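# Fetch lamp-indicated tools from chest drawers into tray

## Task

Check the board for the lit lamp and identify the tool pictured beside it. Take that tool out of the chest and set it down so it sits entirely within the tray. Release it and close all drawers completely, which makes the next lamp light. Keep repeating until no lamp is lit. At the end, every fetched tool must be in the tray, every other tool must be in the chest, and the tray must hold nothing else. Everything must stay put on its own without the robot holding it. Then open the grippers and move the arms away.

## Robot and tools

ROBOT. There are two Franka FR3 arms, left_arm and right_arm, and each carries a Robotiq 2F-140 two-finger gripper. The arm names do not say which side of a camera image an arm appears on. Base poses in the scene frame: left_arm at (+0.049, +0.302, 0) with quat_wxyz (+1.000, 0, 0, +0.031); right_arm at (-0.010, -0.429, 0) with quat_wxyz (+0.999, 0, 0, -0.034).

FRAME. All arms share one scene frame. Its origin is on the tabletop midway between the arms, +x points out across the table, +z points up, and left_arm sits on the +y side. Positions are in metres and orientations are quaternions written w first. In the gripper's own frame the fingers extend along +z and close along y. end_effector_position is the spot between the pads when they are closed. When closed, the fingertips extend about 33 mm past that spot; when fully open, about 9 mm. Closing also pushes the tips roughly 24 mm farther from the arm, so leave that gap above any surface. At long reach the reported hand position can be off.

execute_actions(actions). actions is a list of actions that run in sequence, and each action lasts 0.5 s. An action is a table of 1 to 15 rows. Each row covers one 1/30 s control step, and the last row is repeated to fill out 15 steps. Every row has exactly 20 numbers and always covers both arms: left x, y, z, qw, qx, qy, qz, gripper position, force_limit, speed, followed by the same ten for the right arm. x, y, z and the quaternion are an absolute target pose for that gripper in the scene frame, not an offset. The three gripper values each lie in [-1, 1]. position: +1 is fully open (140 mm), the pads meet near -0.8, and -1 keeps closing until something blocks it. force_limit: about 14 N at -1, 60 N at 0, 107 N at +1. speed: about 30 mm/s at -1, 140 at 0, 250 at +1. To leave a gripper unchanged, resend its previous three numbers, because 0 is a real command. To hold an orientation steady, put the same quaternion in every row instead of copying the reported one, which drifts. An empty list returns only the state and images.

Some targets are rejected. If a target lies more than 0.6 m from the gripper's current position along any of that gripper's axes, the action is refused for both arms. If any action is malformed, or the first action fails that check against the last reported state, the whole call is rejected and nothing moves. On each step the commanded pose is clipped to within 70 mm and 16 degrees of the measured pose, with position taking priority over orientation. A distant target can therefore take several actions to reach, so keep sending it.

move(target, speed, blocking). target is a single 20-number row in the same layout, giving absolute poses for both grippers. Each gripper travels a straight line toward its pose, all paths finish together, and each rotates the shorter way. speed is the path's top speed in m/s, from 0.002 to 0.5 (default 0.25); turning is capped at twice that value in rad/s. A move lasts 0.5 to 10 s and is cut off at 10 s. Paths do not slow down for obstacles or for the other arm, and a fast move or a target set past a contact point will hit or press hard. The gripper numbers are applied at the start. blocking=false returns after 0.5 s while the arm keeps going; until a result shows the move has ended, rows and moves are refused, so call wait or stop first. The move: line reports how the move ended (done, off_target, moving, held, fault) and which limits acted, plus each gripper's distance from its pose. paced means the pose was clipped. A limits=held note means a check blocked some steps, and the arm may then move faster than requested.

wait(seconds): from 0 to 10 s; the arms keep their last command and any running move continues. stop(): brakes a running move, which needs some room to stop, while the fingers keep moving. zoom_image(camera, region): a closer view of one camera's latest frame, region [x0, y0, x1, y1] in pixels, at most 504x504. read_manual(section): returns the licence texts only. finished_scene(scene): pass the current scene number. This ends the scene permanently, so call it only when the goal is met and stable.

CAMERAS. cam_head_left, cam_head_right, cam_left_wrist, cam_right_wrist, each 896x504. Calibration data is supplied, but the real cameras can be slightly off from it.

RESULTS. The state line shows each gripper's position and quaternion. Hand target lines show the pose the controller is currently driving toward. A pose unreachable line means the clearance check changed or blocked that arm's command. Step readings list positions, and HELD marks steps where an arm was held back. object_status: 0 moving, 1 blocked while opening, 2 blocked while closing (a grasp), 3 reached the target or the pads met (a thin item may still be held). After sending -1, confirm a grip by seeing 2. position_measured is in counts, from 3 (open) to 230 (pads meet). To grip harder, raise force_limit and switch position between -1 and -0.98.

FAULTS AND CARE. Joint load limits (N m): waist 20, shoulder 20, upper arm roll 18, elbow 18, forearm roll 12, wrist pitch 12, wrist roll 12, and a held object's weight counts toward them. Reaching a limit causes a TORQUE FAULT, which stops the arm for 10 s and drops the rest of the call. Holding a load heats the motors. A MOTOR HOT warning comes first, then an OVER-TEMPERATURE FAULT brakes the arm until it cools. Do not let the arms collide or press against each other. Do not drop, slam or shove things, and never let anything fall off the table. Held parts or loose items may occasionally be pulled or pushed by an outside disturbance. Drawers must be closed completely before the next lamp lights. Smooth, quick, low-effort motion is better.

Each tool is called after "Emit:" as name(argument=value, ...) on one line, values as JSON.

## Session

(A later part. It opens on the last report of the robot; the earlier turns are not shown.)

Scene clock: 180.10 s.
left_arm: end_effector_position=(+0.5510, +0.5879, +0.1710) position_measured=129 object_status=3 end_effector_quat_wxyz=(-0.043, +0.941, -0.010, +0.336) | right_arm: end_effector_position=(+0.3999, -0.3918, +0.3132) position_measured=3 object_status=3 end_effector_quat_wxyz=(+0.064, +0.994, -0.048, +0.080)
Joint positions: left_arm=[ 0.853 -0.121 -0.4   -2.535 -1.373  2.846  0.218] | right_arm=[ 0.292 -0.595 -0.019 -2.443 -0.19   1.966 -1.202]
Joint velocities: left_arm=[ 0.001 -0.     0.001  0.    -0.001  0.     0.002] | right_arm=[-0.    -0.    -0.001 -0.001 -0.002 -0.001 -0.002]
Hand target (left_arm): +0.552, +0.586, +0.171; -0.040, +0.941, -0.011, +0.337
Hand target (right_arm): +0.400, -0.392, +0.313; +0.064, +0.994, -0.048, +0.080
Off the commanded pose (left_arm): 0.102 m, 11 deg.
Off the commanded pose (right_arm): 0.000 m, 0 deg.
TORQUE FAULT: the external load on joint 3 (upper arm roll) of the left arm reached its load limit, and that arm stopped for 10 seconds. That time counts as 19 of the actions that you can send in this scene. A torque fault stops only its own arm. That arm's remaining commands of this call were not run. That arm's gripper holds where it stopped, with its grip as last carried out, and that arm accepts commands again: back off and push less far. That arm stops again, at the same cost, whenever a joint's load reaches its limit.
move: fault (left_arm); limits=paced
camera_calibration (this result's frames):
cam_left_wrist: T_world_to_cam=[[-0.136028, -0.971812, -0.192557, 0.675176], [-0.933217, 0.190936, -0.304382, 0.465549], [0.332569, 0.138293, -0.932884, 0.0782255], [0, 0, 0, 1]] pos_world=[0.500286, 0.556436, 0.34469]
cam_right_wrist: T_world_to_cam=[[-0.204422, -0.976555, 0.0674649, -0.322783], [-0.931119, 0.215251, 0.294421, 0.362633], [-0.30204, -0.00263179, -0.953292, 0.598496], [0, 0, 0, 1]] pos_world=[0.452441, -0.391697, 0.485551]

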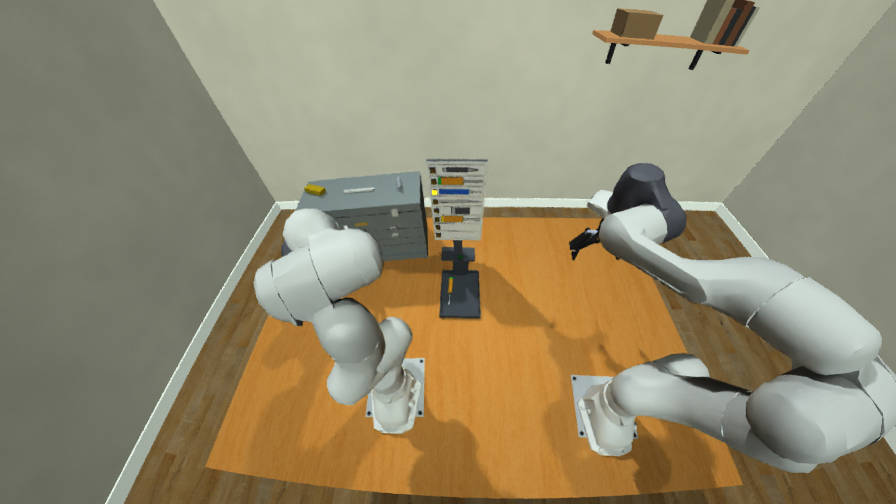

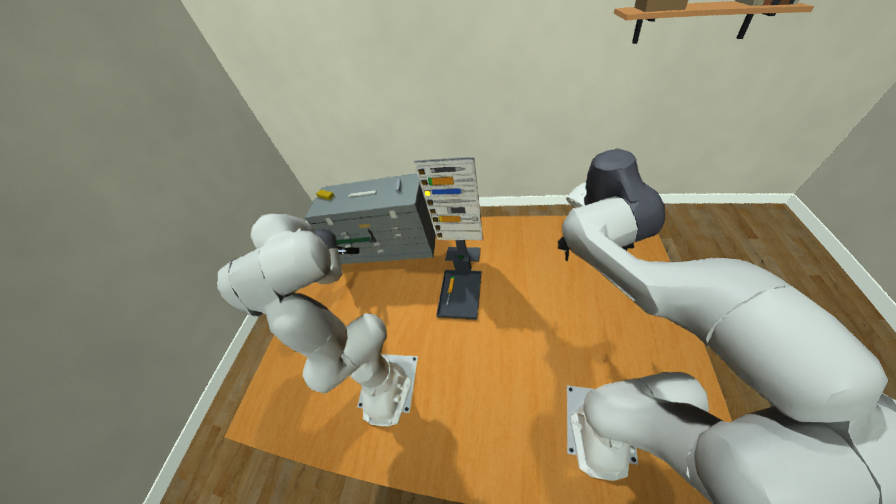

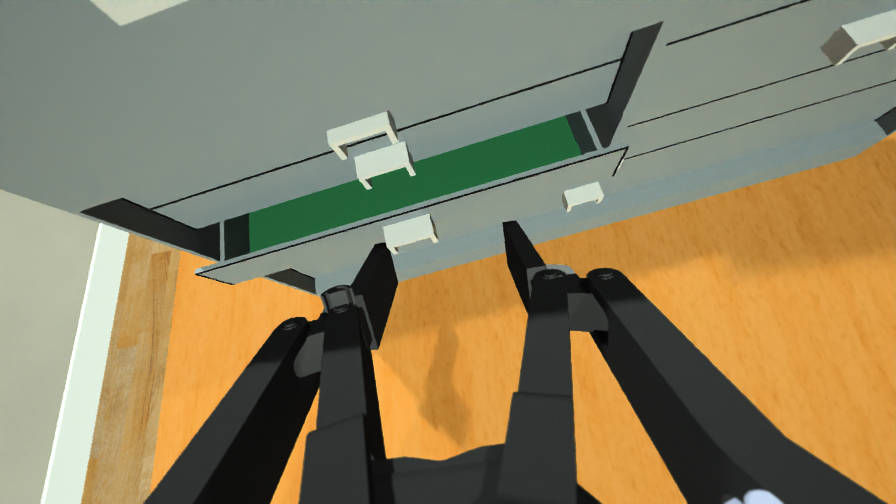

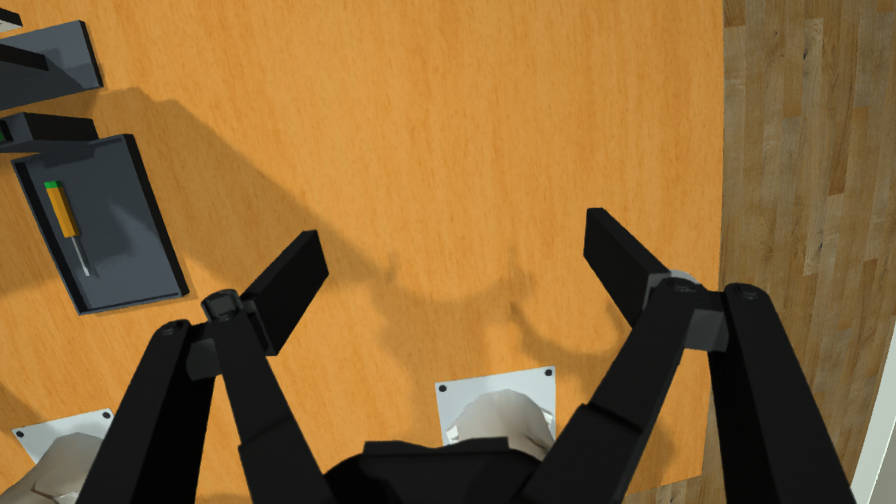

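My mistake: moved sideways before backing off. Re-centre, regrip, shut.

Emit:
move(target=[0.553,0.607,0.171,0,0.924,0,0.383,0,0,0,0.4,-0.392,0.313,0.064,0.994,-0.048,0.08,1,0,0], speed=0.05)

Emit:
move(target=[0.553,0.607,0.171,0,0.924,0,0.383,-1,0,0,0.4,-0.392,0.313,0.064,0.994,-0.048,0.08,1,0,0])

Emit:
move(target=[0.588,0.609,0.171,0,0.924,0,0.383,-1,0,0,0.4,-0.392,0.313,0.064,0.994,-0.048,0.08,1,0,0], speed=0.06)

Emit:
move(target=[0.588,0.609,0.171,0,0.924,0,0.383,0,0,0,0.4,-0.392,0.313,0.064,0.994,-0.048,0.08,1,0,0])

Emit:
move(target=[0.53,0.607,0.19,0,0.924,0,0.383,0,0,0,0.4,-0.392,0.313,0.064,0.994,-0.048,0.08,1,0,0])

Scene clock: 182.07 s.
left_arm: end_effector_position=(+0.5524, +0.6056, +0.1695) position_measured=129 object_status=3 end_effector_quat_wxyz=(+0.002, +0.925, +0.004, +0.379) | right_arm: end_effector_position=(+0.3999, -0.3918, +0.3132) position_measured=3 object_status=3 end_effector_quat_wxyz=(+0.064, +0.994, -0.048, +0.080)
Joint positions: left_arm=[ 0.887 -0.073 -0.315 -2.493 -1.483  2.692  0.362] | right_arm=[ 0.292 -0.595 -0.019 -2.443 -0.19   1.966 -1.202]
Joint velocities: left_arm=[ 0.     0.001  0.001  0.001 -0.005 -0.014  0.031] | right_arm=[ 0.    -0.001  0.001  0.001 -0.001 -0.001 -0.001]
Hand target (left_arm): +0.553, +0.607, +0.170; +0.001, +0.925, +0.000, +0.381
Hand target (right_arm): +0.400, -0.392, +0.313; +0.064, +0.994, -0.048, +0.080
Off the commanded pose (left_arm): 0.002 m, 1 deg.
Off the commanded pose (right_arm): 0.000 m, 0 deg.
move: done
camera_calibration (this result's frames):
cam_left_wrist: T_world_to_cam=[[-0.129694, -0.984929, -0.114435, 0.683486], [-0.899324, 0.165451, -0.404774, 0.476697], [0.417606, 0.0504173, -0.907228, 0.0758097], [0, 0, 0, 1]] pos_world=[0.485691, 0.590493, 0.339946]
cam_right_wrist: T_world_to_cam=[[-0.204422, -0.976555, 0.067465, -0.322783], [-0.931119, 0.21525, 0.294421, 0.362633], [-0.30204, -0.00263193, -0.953292, 0.598496], [0, 0, 0, 1]] pos_world=[0.452441, -0.391697, 0.485551]

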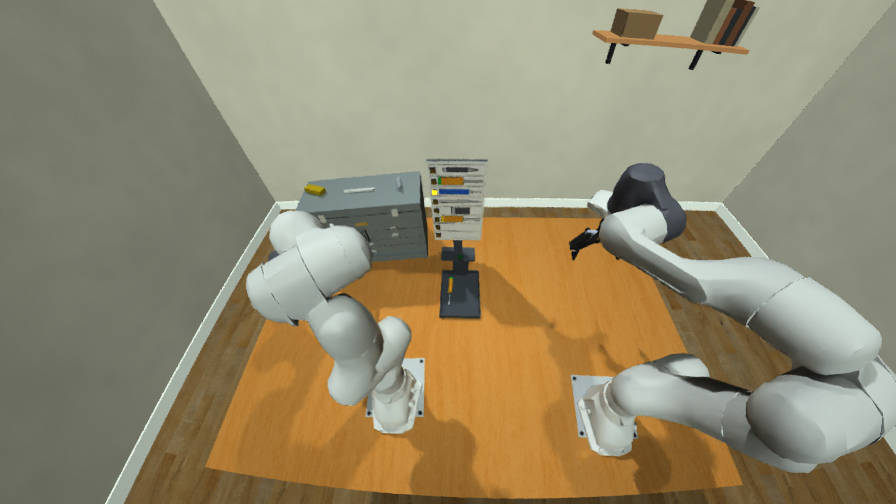

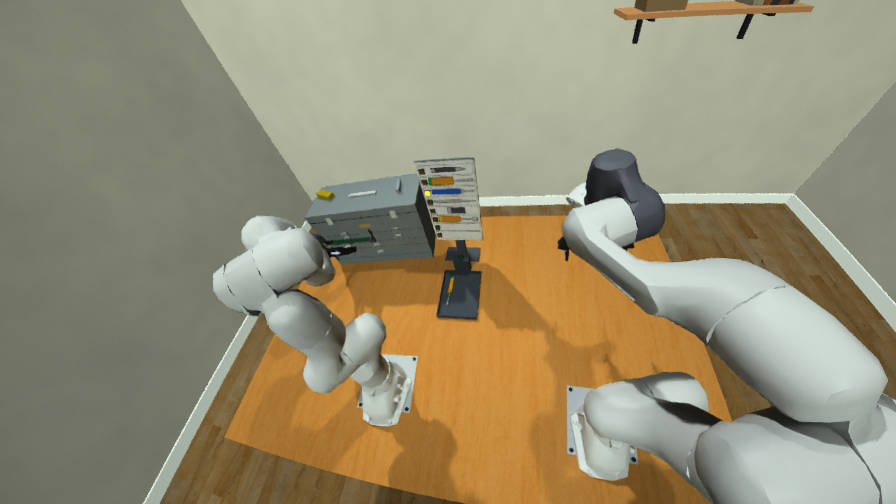

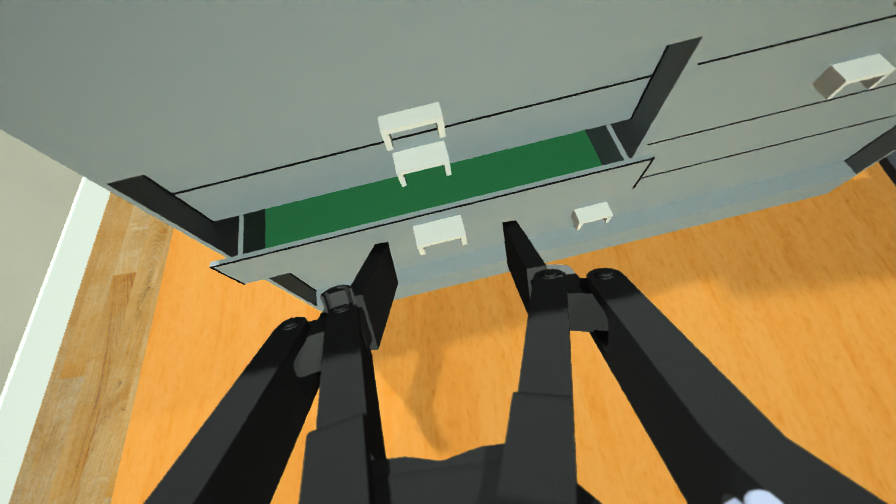

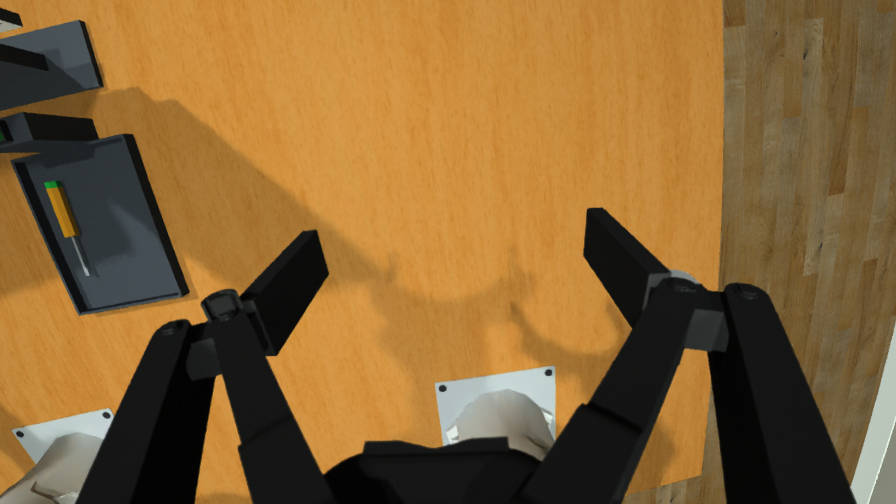

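Scene clock: 182.77 s.
left_arm: end_effector_position=(+0.5517, +0.6080, +0.1700) position_measured=193 object_status=2 end_effector_quat_wxyz=(-0.000, +0.925, +0.004, +0.380) | right_arm: end_effector_position=(+0.3999, -0.3918, +0.3132) position_measured=3 object_status=3 end_effector_quat_wxyz=(+0.064, +0.994, -0.048, +0.080)
Joint positions: left_arm=[ 0.889 -0.073 -0.312 -2.493 -1.49   2.693  0.373] | right_arm=[ 0.292 -0.595 -0.019 -2.443 -0.19   1.966 -1.202]
Joint velocities: left_arm=[-0.     0.     0.001  0.    -0.005 -0.     0.012] | right_arm=[-0.     0.     0.    -0.001  0.001 -0.     0.   ]
Hand target (left_arm): +0.553, +0.607, +0.171; +0.000, +0.924, +0.000, +0.383
Hand target (right_arm): +0.400, -0.392, +0.313; +0.064, +0.994, -0.048, +0.080
Off the commanded pose (left_arm): 0.002 m, 1 deg.
Off the commanded pose (right_arm): 0.000 m, 0 deg.
move: done
camera_calibration (this result's frames):
cam_left_wrist: T_world_to_cam=[[-0.127399, -0.984717, -0.118749, 0.685126], [-0.898442, 0.165293, -0.406793, 0.475795], [0.420205, 0.0548644, -0.905769, 0.0720183], [0, 0, 0, 1]] pos_world=[0.484496, 0.592059, 0.34014]
cam_right_wrist: T_world_to_cam=[[-0.204422, -0.976555, 0.0674648, -0.322783], [-0.931119, 0.215251, 0.294421, 0.362633], [-0.30204, -0.00263173, -0.953292, 0.598496], [0, 0, 0, 1]] pos_world=[0.452441, -0.391698, 0.485551]

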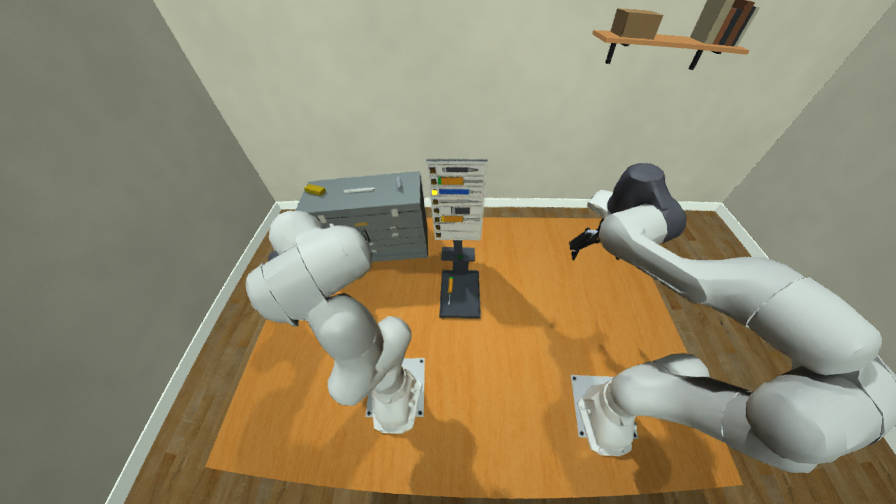

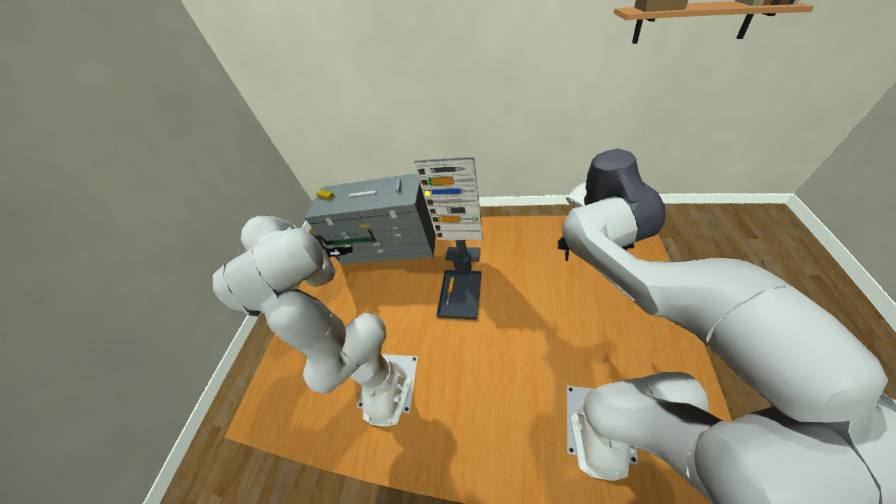

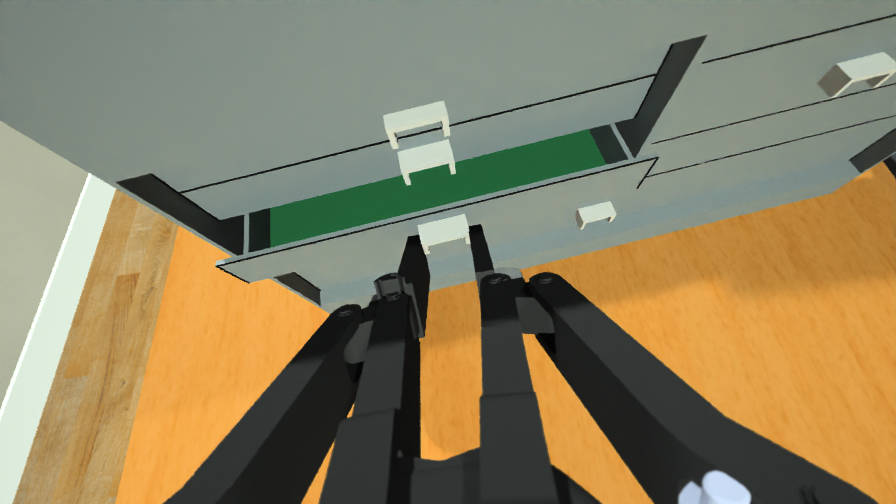

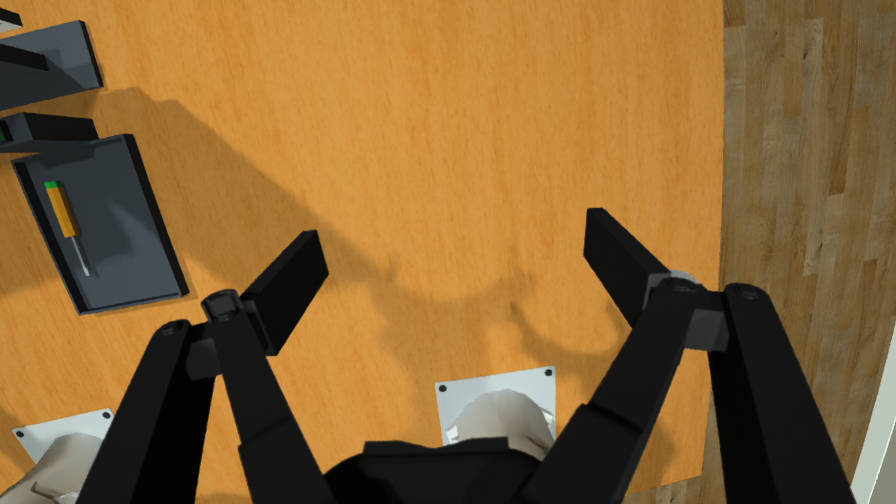

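Scene clock: 183.63 s.
left_arm: end_effector_position=(+0.5825, +0.6110, +0.1700) position_measured=193 object_status=2 end_effector_quat_wxyz=(-0.001, +0.924, +0.003, +0.383) | right_arm: end_effector_position=(+0.3999, -0.3918, +0.3132) position_measured=3 object_status=3 end_effector_quat_wxyz=(+0.064, +0.994, -0.048, +0.080)
Joint positions: left_arm=[ 0.872  0.001 -0.336 -2.413 -1.488  2.734  0.355] | right_arm=[ 0.292 -0.595 -0.019 -2.443 -0.19   1.966 -1.202]
Joint velocities: left_arm=[ 0.001  0.001 -0.005 -0.     0.004  0.006 -0.012] | right_arm=[-0.001  0.     0.     0.001 -0.    -0.001 -0.001]
Hand target (left_arm): +0.588, +0.609, +0.171; -0.000, +0.924, -0.000, +0.383
Hand target (right_arm): +0.400, -0.392, +0.313; +0.064, +0.994, -0.048, +0.080
Off the commanded pose (left_arm): 0.006 m, 0 deg.
Off the commanded pose (right_arm): 0.000 m, 0 deg.
move: off_target (left_arm)
camera_calibration (this result's frames):
cam_left_wrist: T_world_to_cam=[[-0.129688, -0.984097, -0.121385, 0.693465], [-0.895811, 0.168767, -0.411144, 0.500082], [0.425092, 0.0554171, -0.903452, 0.0553548], [0, 0, 0, 1]] pos_world=[0.514383, 0.594972, 0.339792]
cam_right_wrist: T_world_to_cam=[[-0.204422, -0.976555, 0.0674649, -0.322783], [-0.93112, 0.215251, 0.294421, 0.362633], [-0.30204, -0.00263189, -0.953292, 0.598496], [0, 0, 0, 1]] pos_world=[0.452441, -0.391697, 0.485551]

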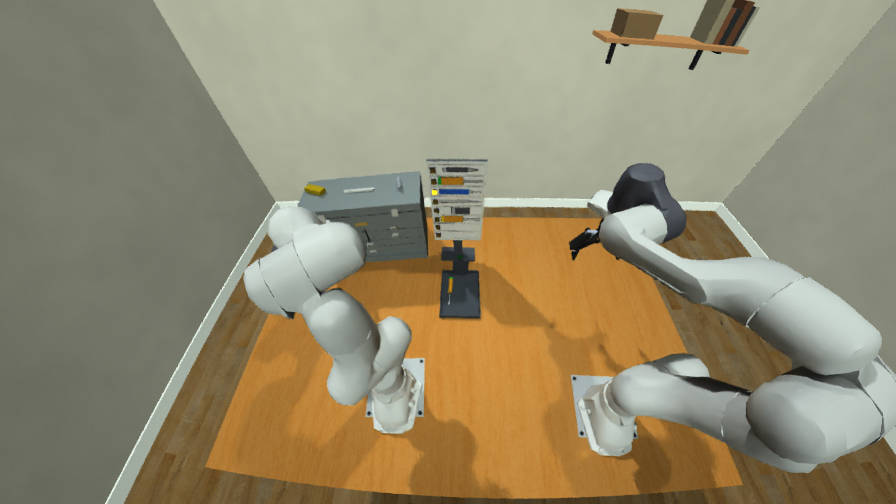

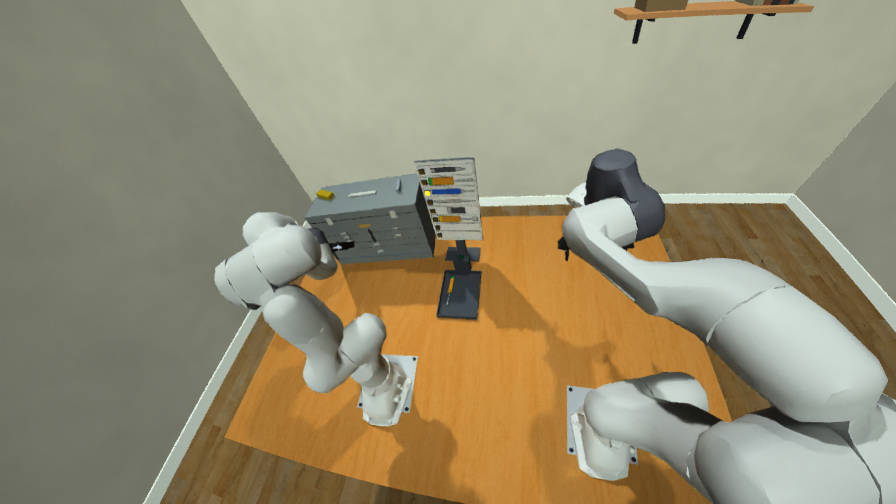

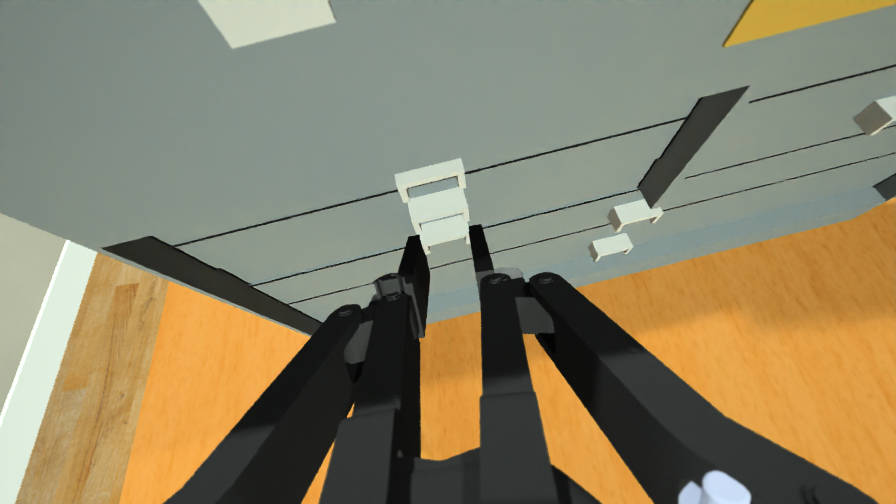

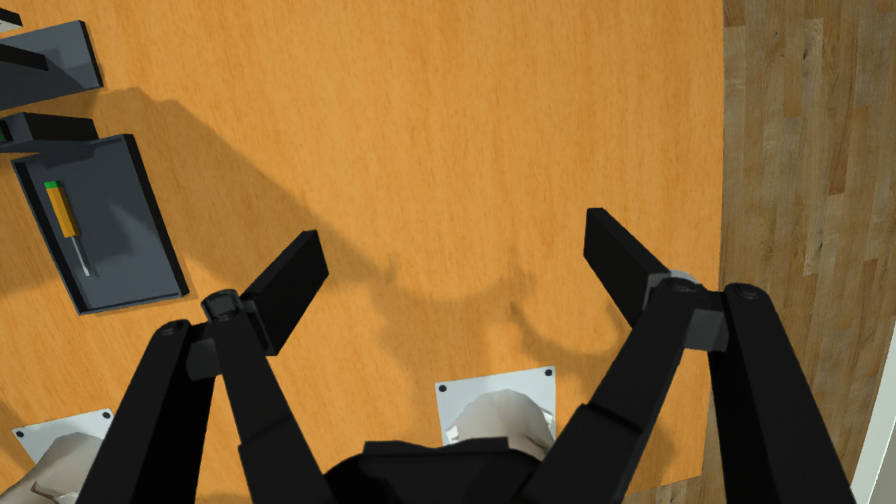

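Scene clock: 184.33 s.
left_arm: end_effector_position=(+0.5842, +0.6115, +0.1704) position_measured=129 object_status=3 end_effector_quat_wxyz=(-0.001, +0.924, +0.003, +0.383) | right_arm: end_effector_position=(+0.3999, -0.3918, +0.3132) position_measured=3 object_status=3 end_effector_quat_wxyz=(+0.064, +0.994, -0.048, +0.080)
Joint positions: left_arm=[ 0.871  0.005 -0.338 -2.408 -1.488  2.737  0.353] | right_arm=[ 0.292 -0.595 -0.019 -2.443 -0.19   1.966 -1.202]
Joint velocities: left_arm=[-0.001 -0.001 -0.    -0.    -0.     0.004 -0.004] | right_arm=[-0.     0.     0.001 -0.001 -0.001 -0.001  0.001]
Hand target (left_arm): +0.588, +0.609, +0.171; -0.000, +0.924, -0.000, +0.383
Hand target (right_arm): +0.400, -0.392, +0.313; +0.064, +0.994, -0.048, +0.080
Off the commanded pose (left_arm): 0.005 m, 0 deg.
Off the commanded pose (right_arm): 0.000 m, 0 deg.
move: off_target (left_arm)
camera_calibration (this result's frames):
cam_left_wrist: T_world_to_cam=[[-0.129041, -0.984122, -0.121868, 0.693886], [-0.895606, 0.168421, -0.411733, 0.50191], [0.425721, 0.0560155, -0.903119, 0.0541047], [0, 0, 0, 1]] pos_world=[0.51602, 0.595306, 0.340079]
cam_right_wrist: T_world_to_cam=[[-0.204422, -0.976555, 0.0674648, -0.322783], [-0.931119, 0.215251, 0.294421, 0.362633], [-0.30204, -0.00263177, -0.953292, 0.598496], [0, 0, 0, 1]] pos_world=[0.452441, -0.391697, 0.485551]

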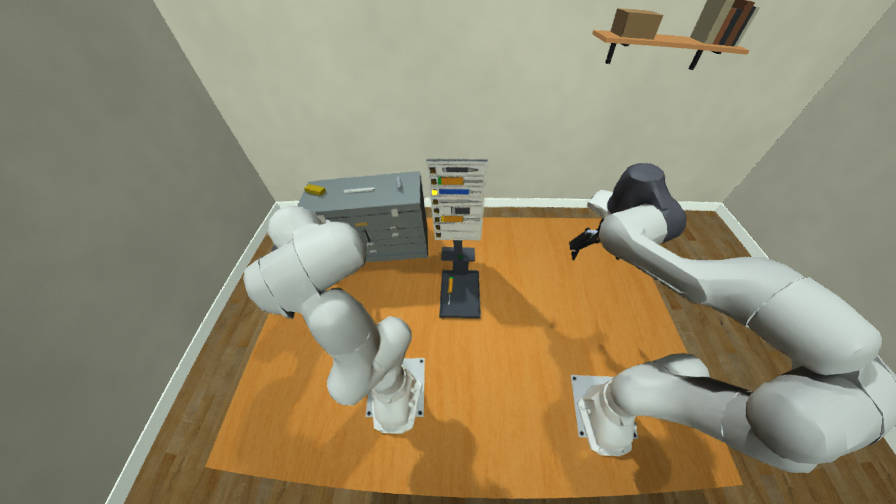

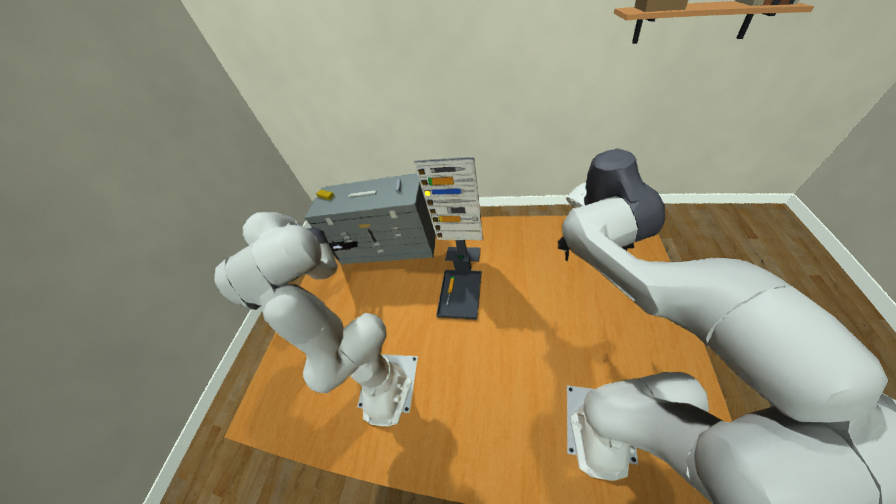

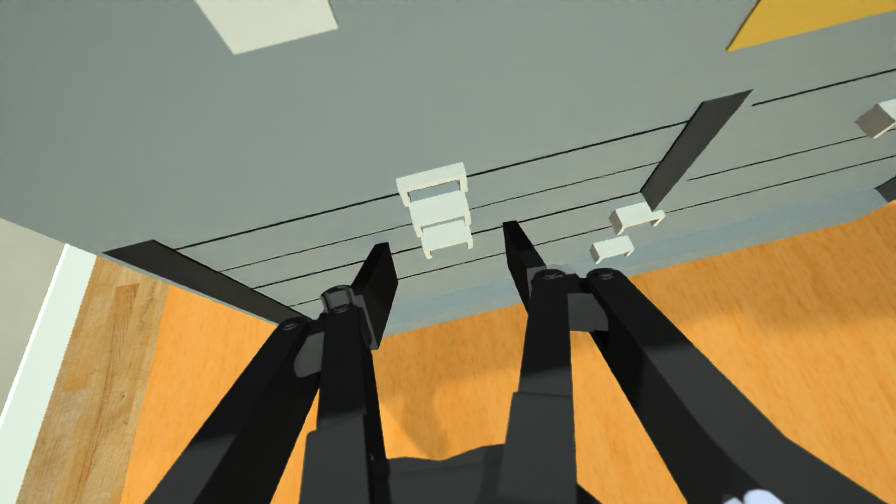

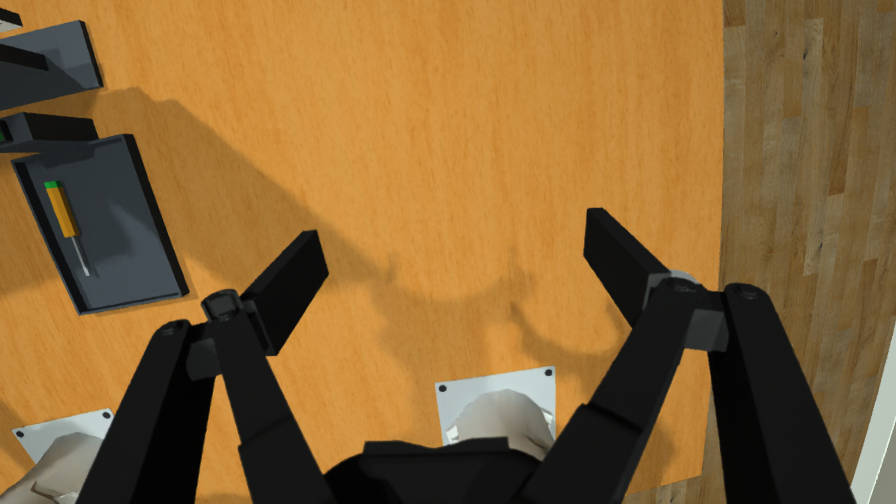

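Scene clock: 185.33 s.
left_arm: end_effector_position=(+0.5314, +0.6073, +0.1897) position_measured=129 object_status=3 end_effector_quat_wxyz=(-0.002, +0.924, -0.003, +0.383) | right_arm: end_effector_position=(+0.3999, -0.3918, +0.3132) position_measured=3 object_status=3 end_effector_quat_wxyz=(+0.064, +0.994, -0.048, +0.080)
Joint positions: left_arm=[ 0.909 -0.166 -0.288 -2.547 -1.43   2.635  0.337] | right_arm=[ 0.292 -0.595 -0.019 -2.443 -0.19   1.966 -1.202]
Joint velocities: left_arm=[-0.    -0.001  0.001  0.001  0.004 -0.011 -0.008] | right_arm=[-0.001  0.    -0.001 -0.    -0.    -0.     0.001]
Hand target (left_arm): +0.530, +0.607, +0.190; +0.000, +0.924, +0.000, +0.383
Hand target (right_arm): +0.400, -0.392, +0.313; +0.064, +0.994, -0.048, +0.080
Off the commanded pose (left_arm): 0.001 m, 0 deg.
Off the commanded pose (right_arm): 0.000 m, 0 deg.
move: done
camera_calibration (this result's frames):
cam_left_wrist: T_world_to_cam=[[-0.137868, -0.9821, -0.128345, 0.69006], [-0.893539, 0.179233, -0.41166, 0.455568], [0.427295, 0.0579266, -0.902255, 0.0921026], [0, 0, 0, 1]] pos_world=[0.46285, 0.59072, 0.359205]
cam_right_wrist: T_world_to_cam=[[-0.204422, -0.976555, 0.0674648, -0.322783], [-0.931119, 0.215251, 0.294421, 0.362633], [-0.30204, -0.00263169, -0.953292, 0.598496], [0, 0, 0, 1]] pos_world=[0.452441, -0.391698, 0.485551]

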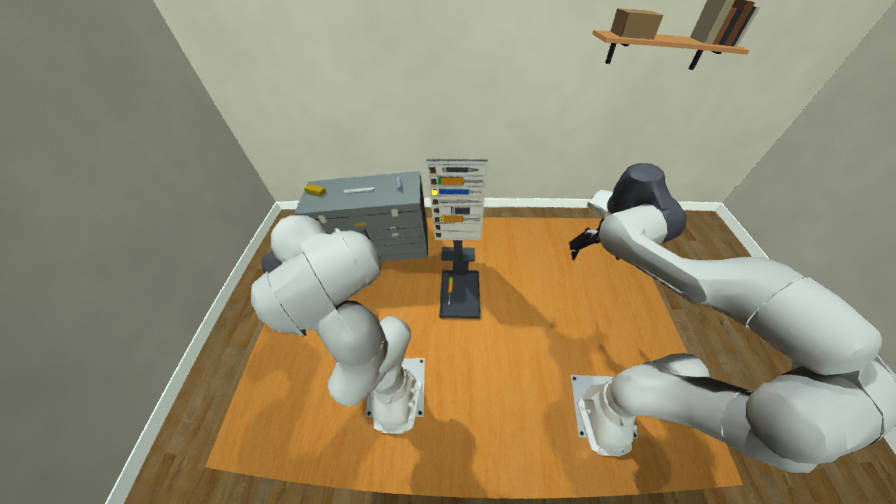

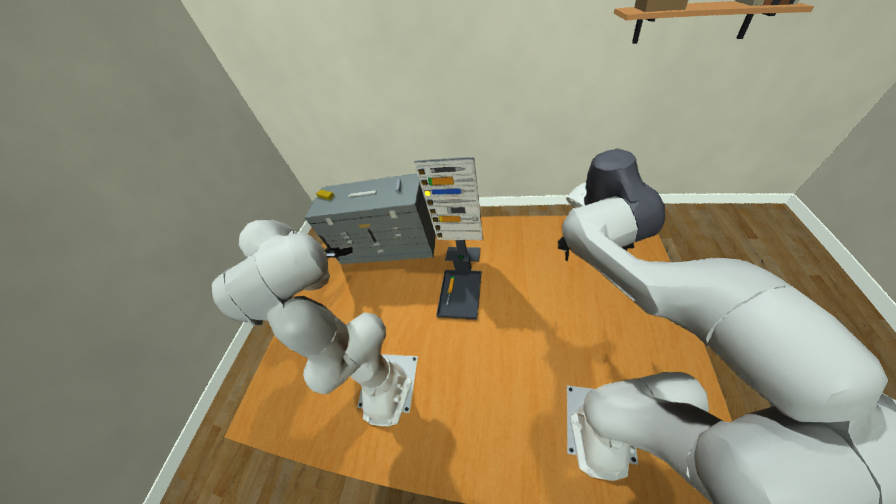

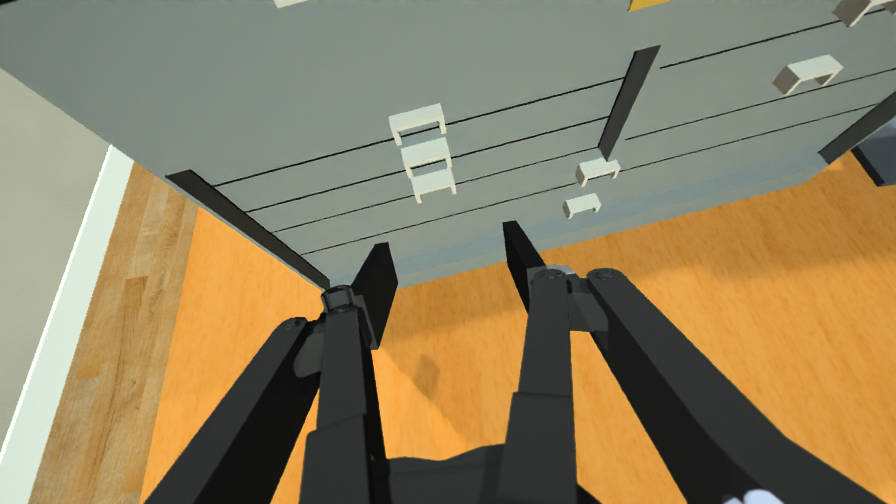

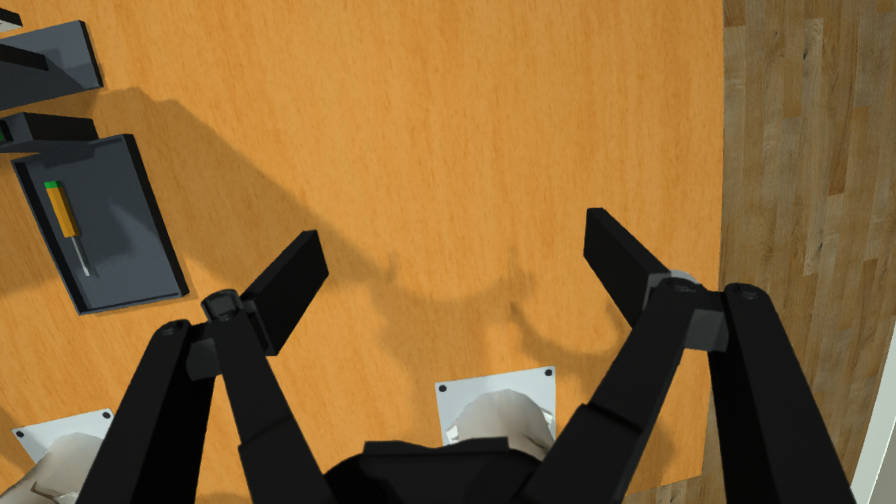

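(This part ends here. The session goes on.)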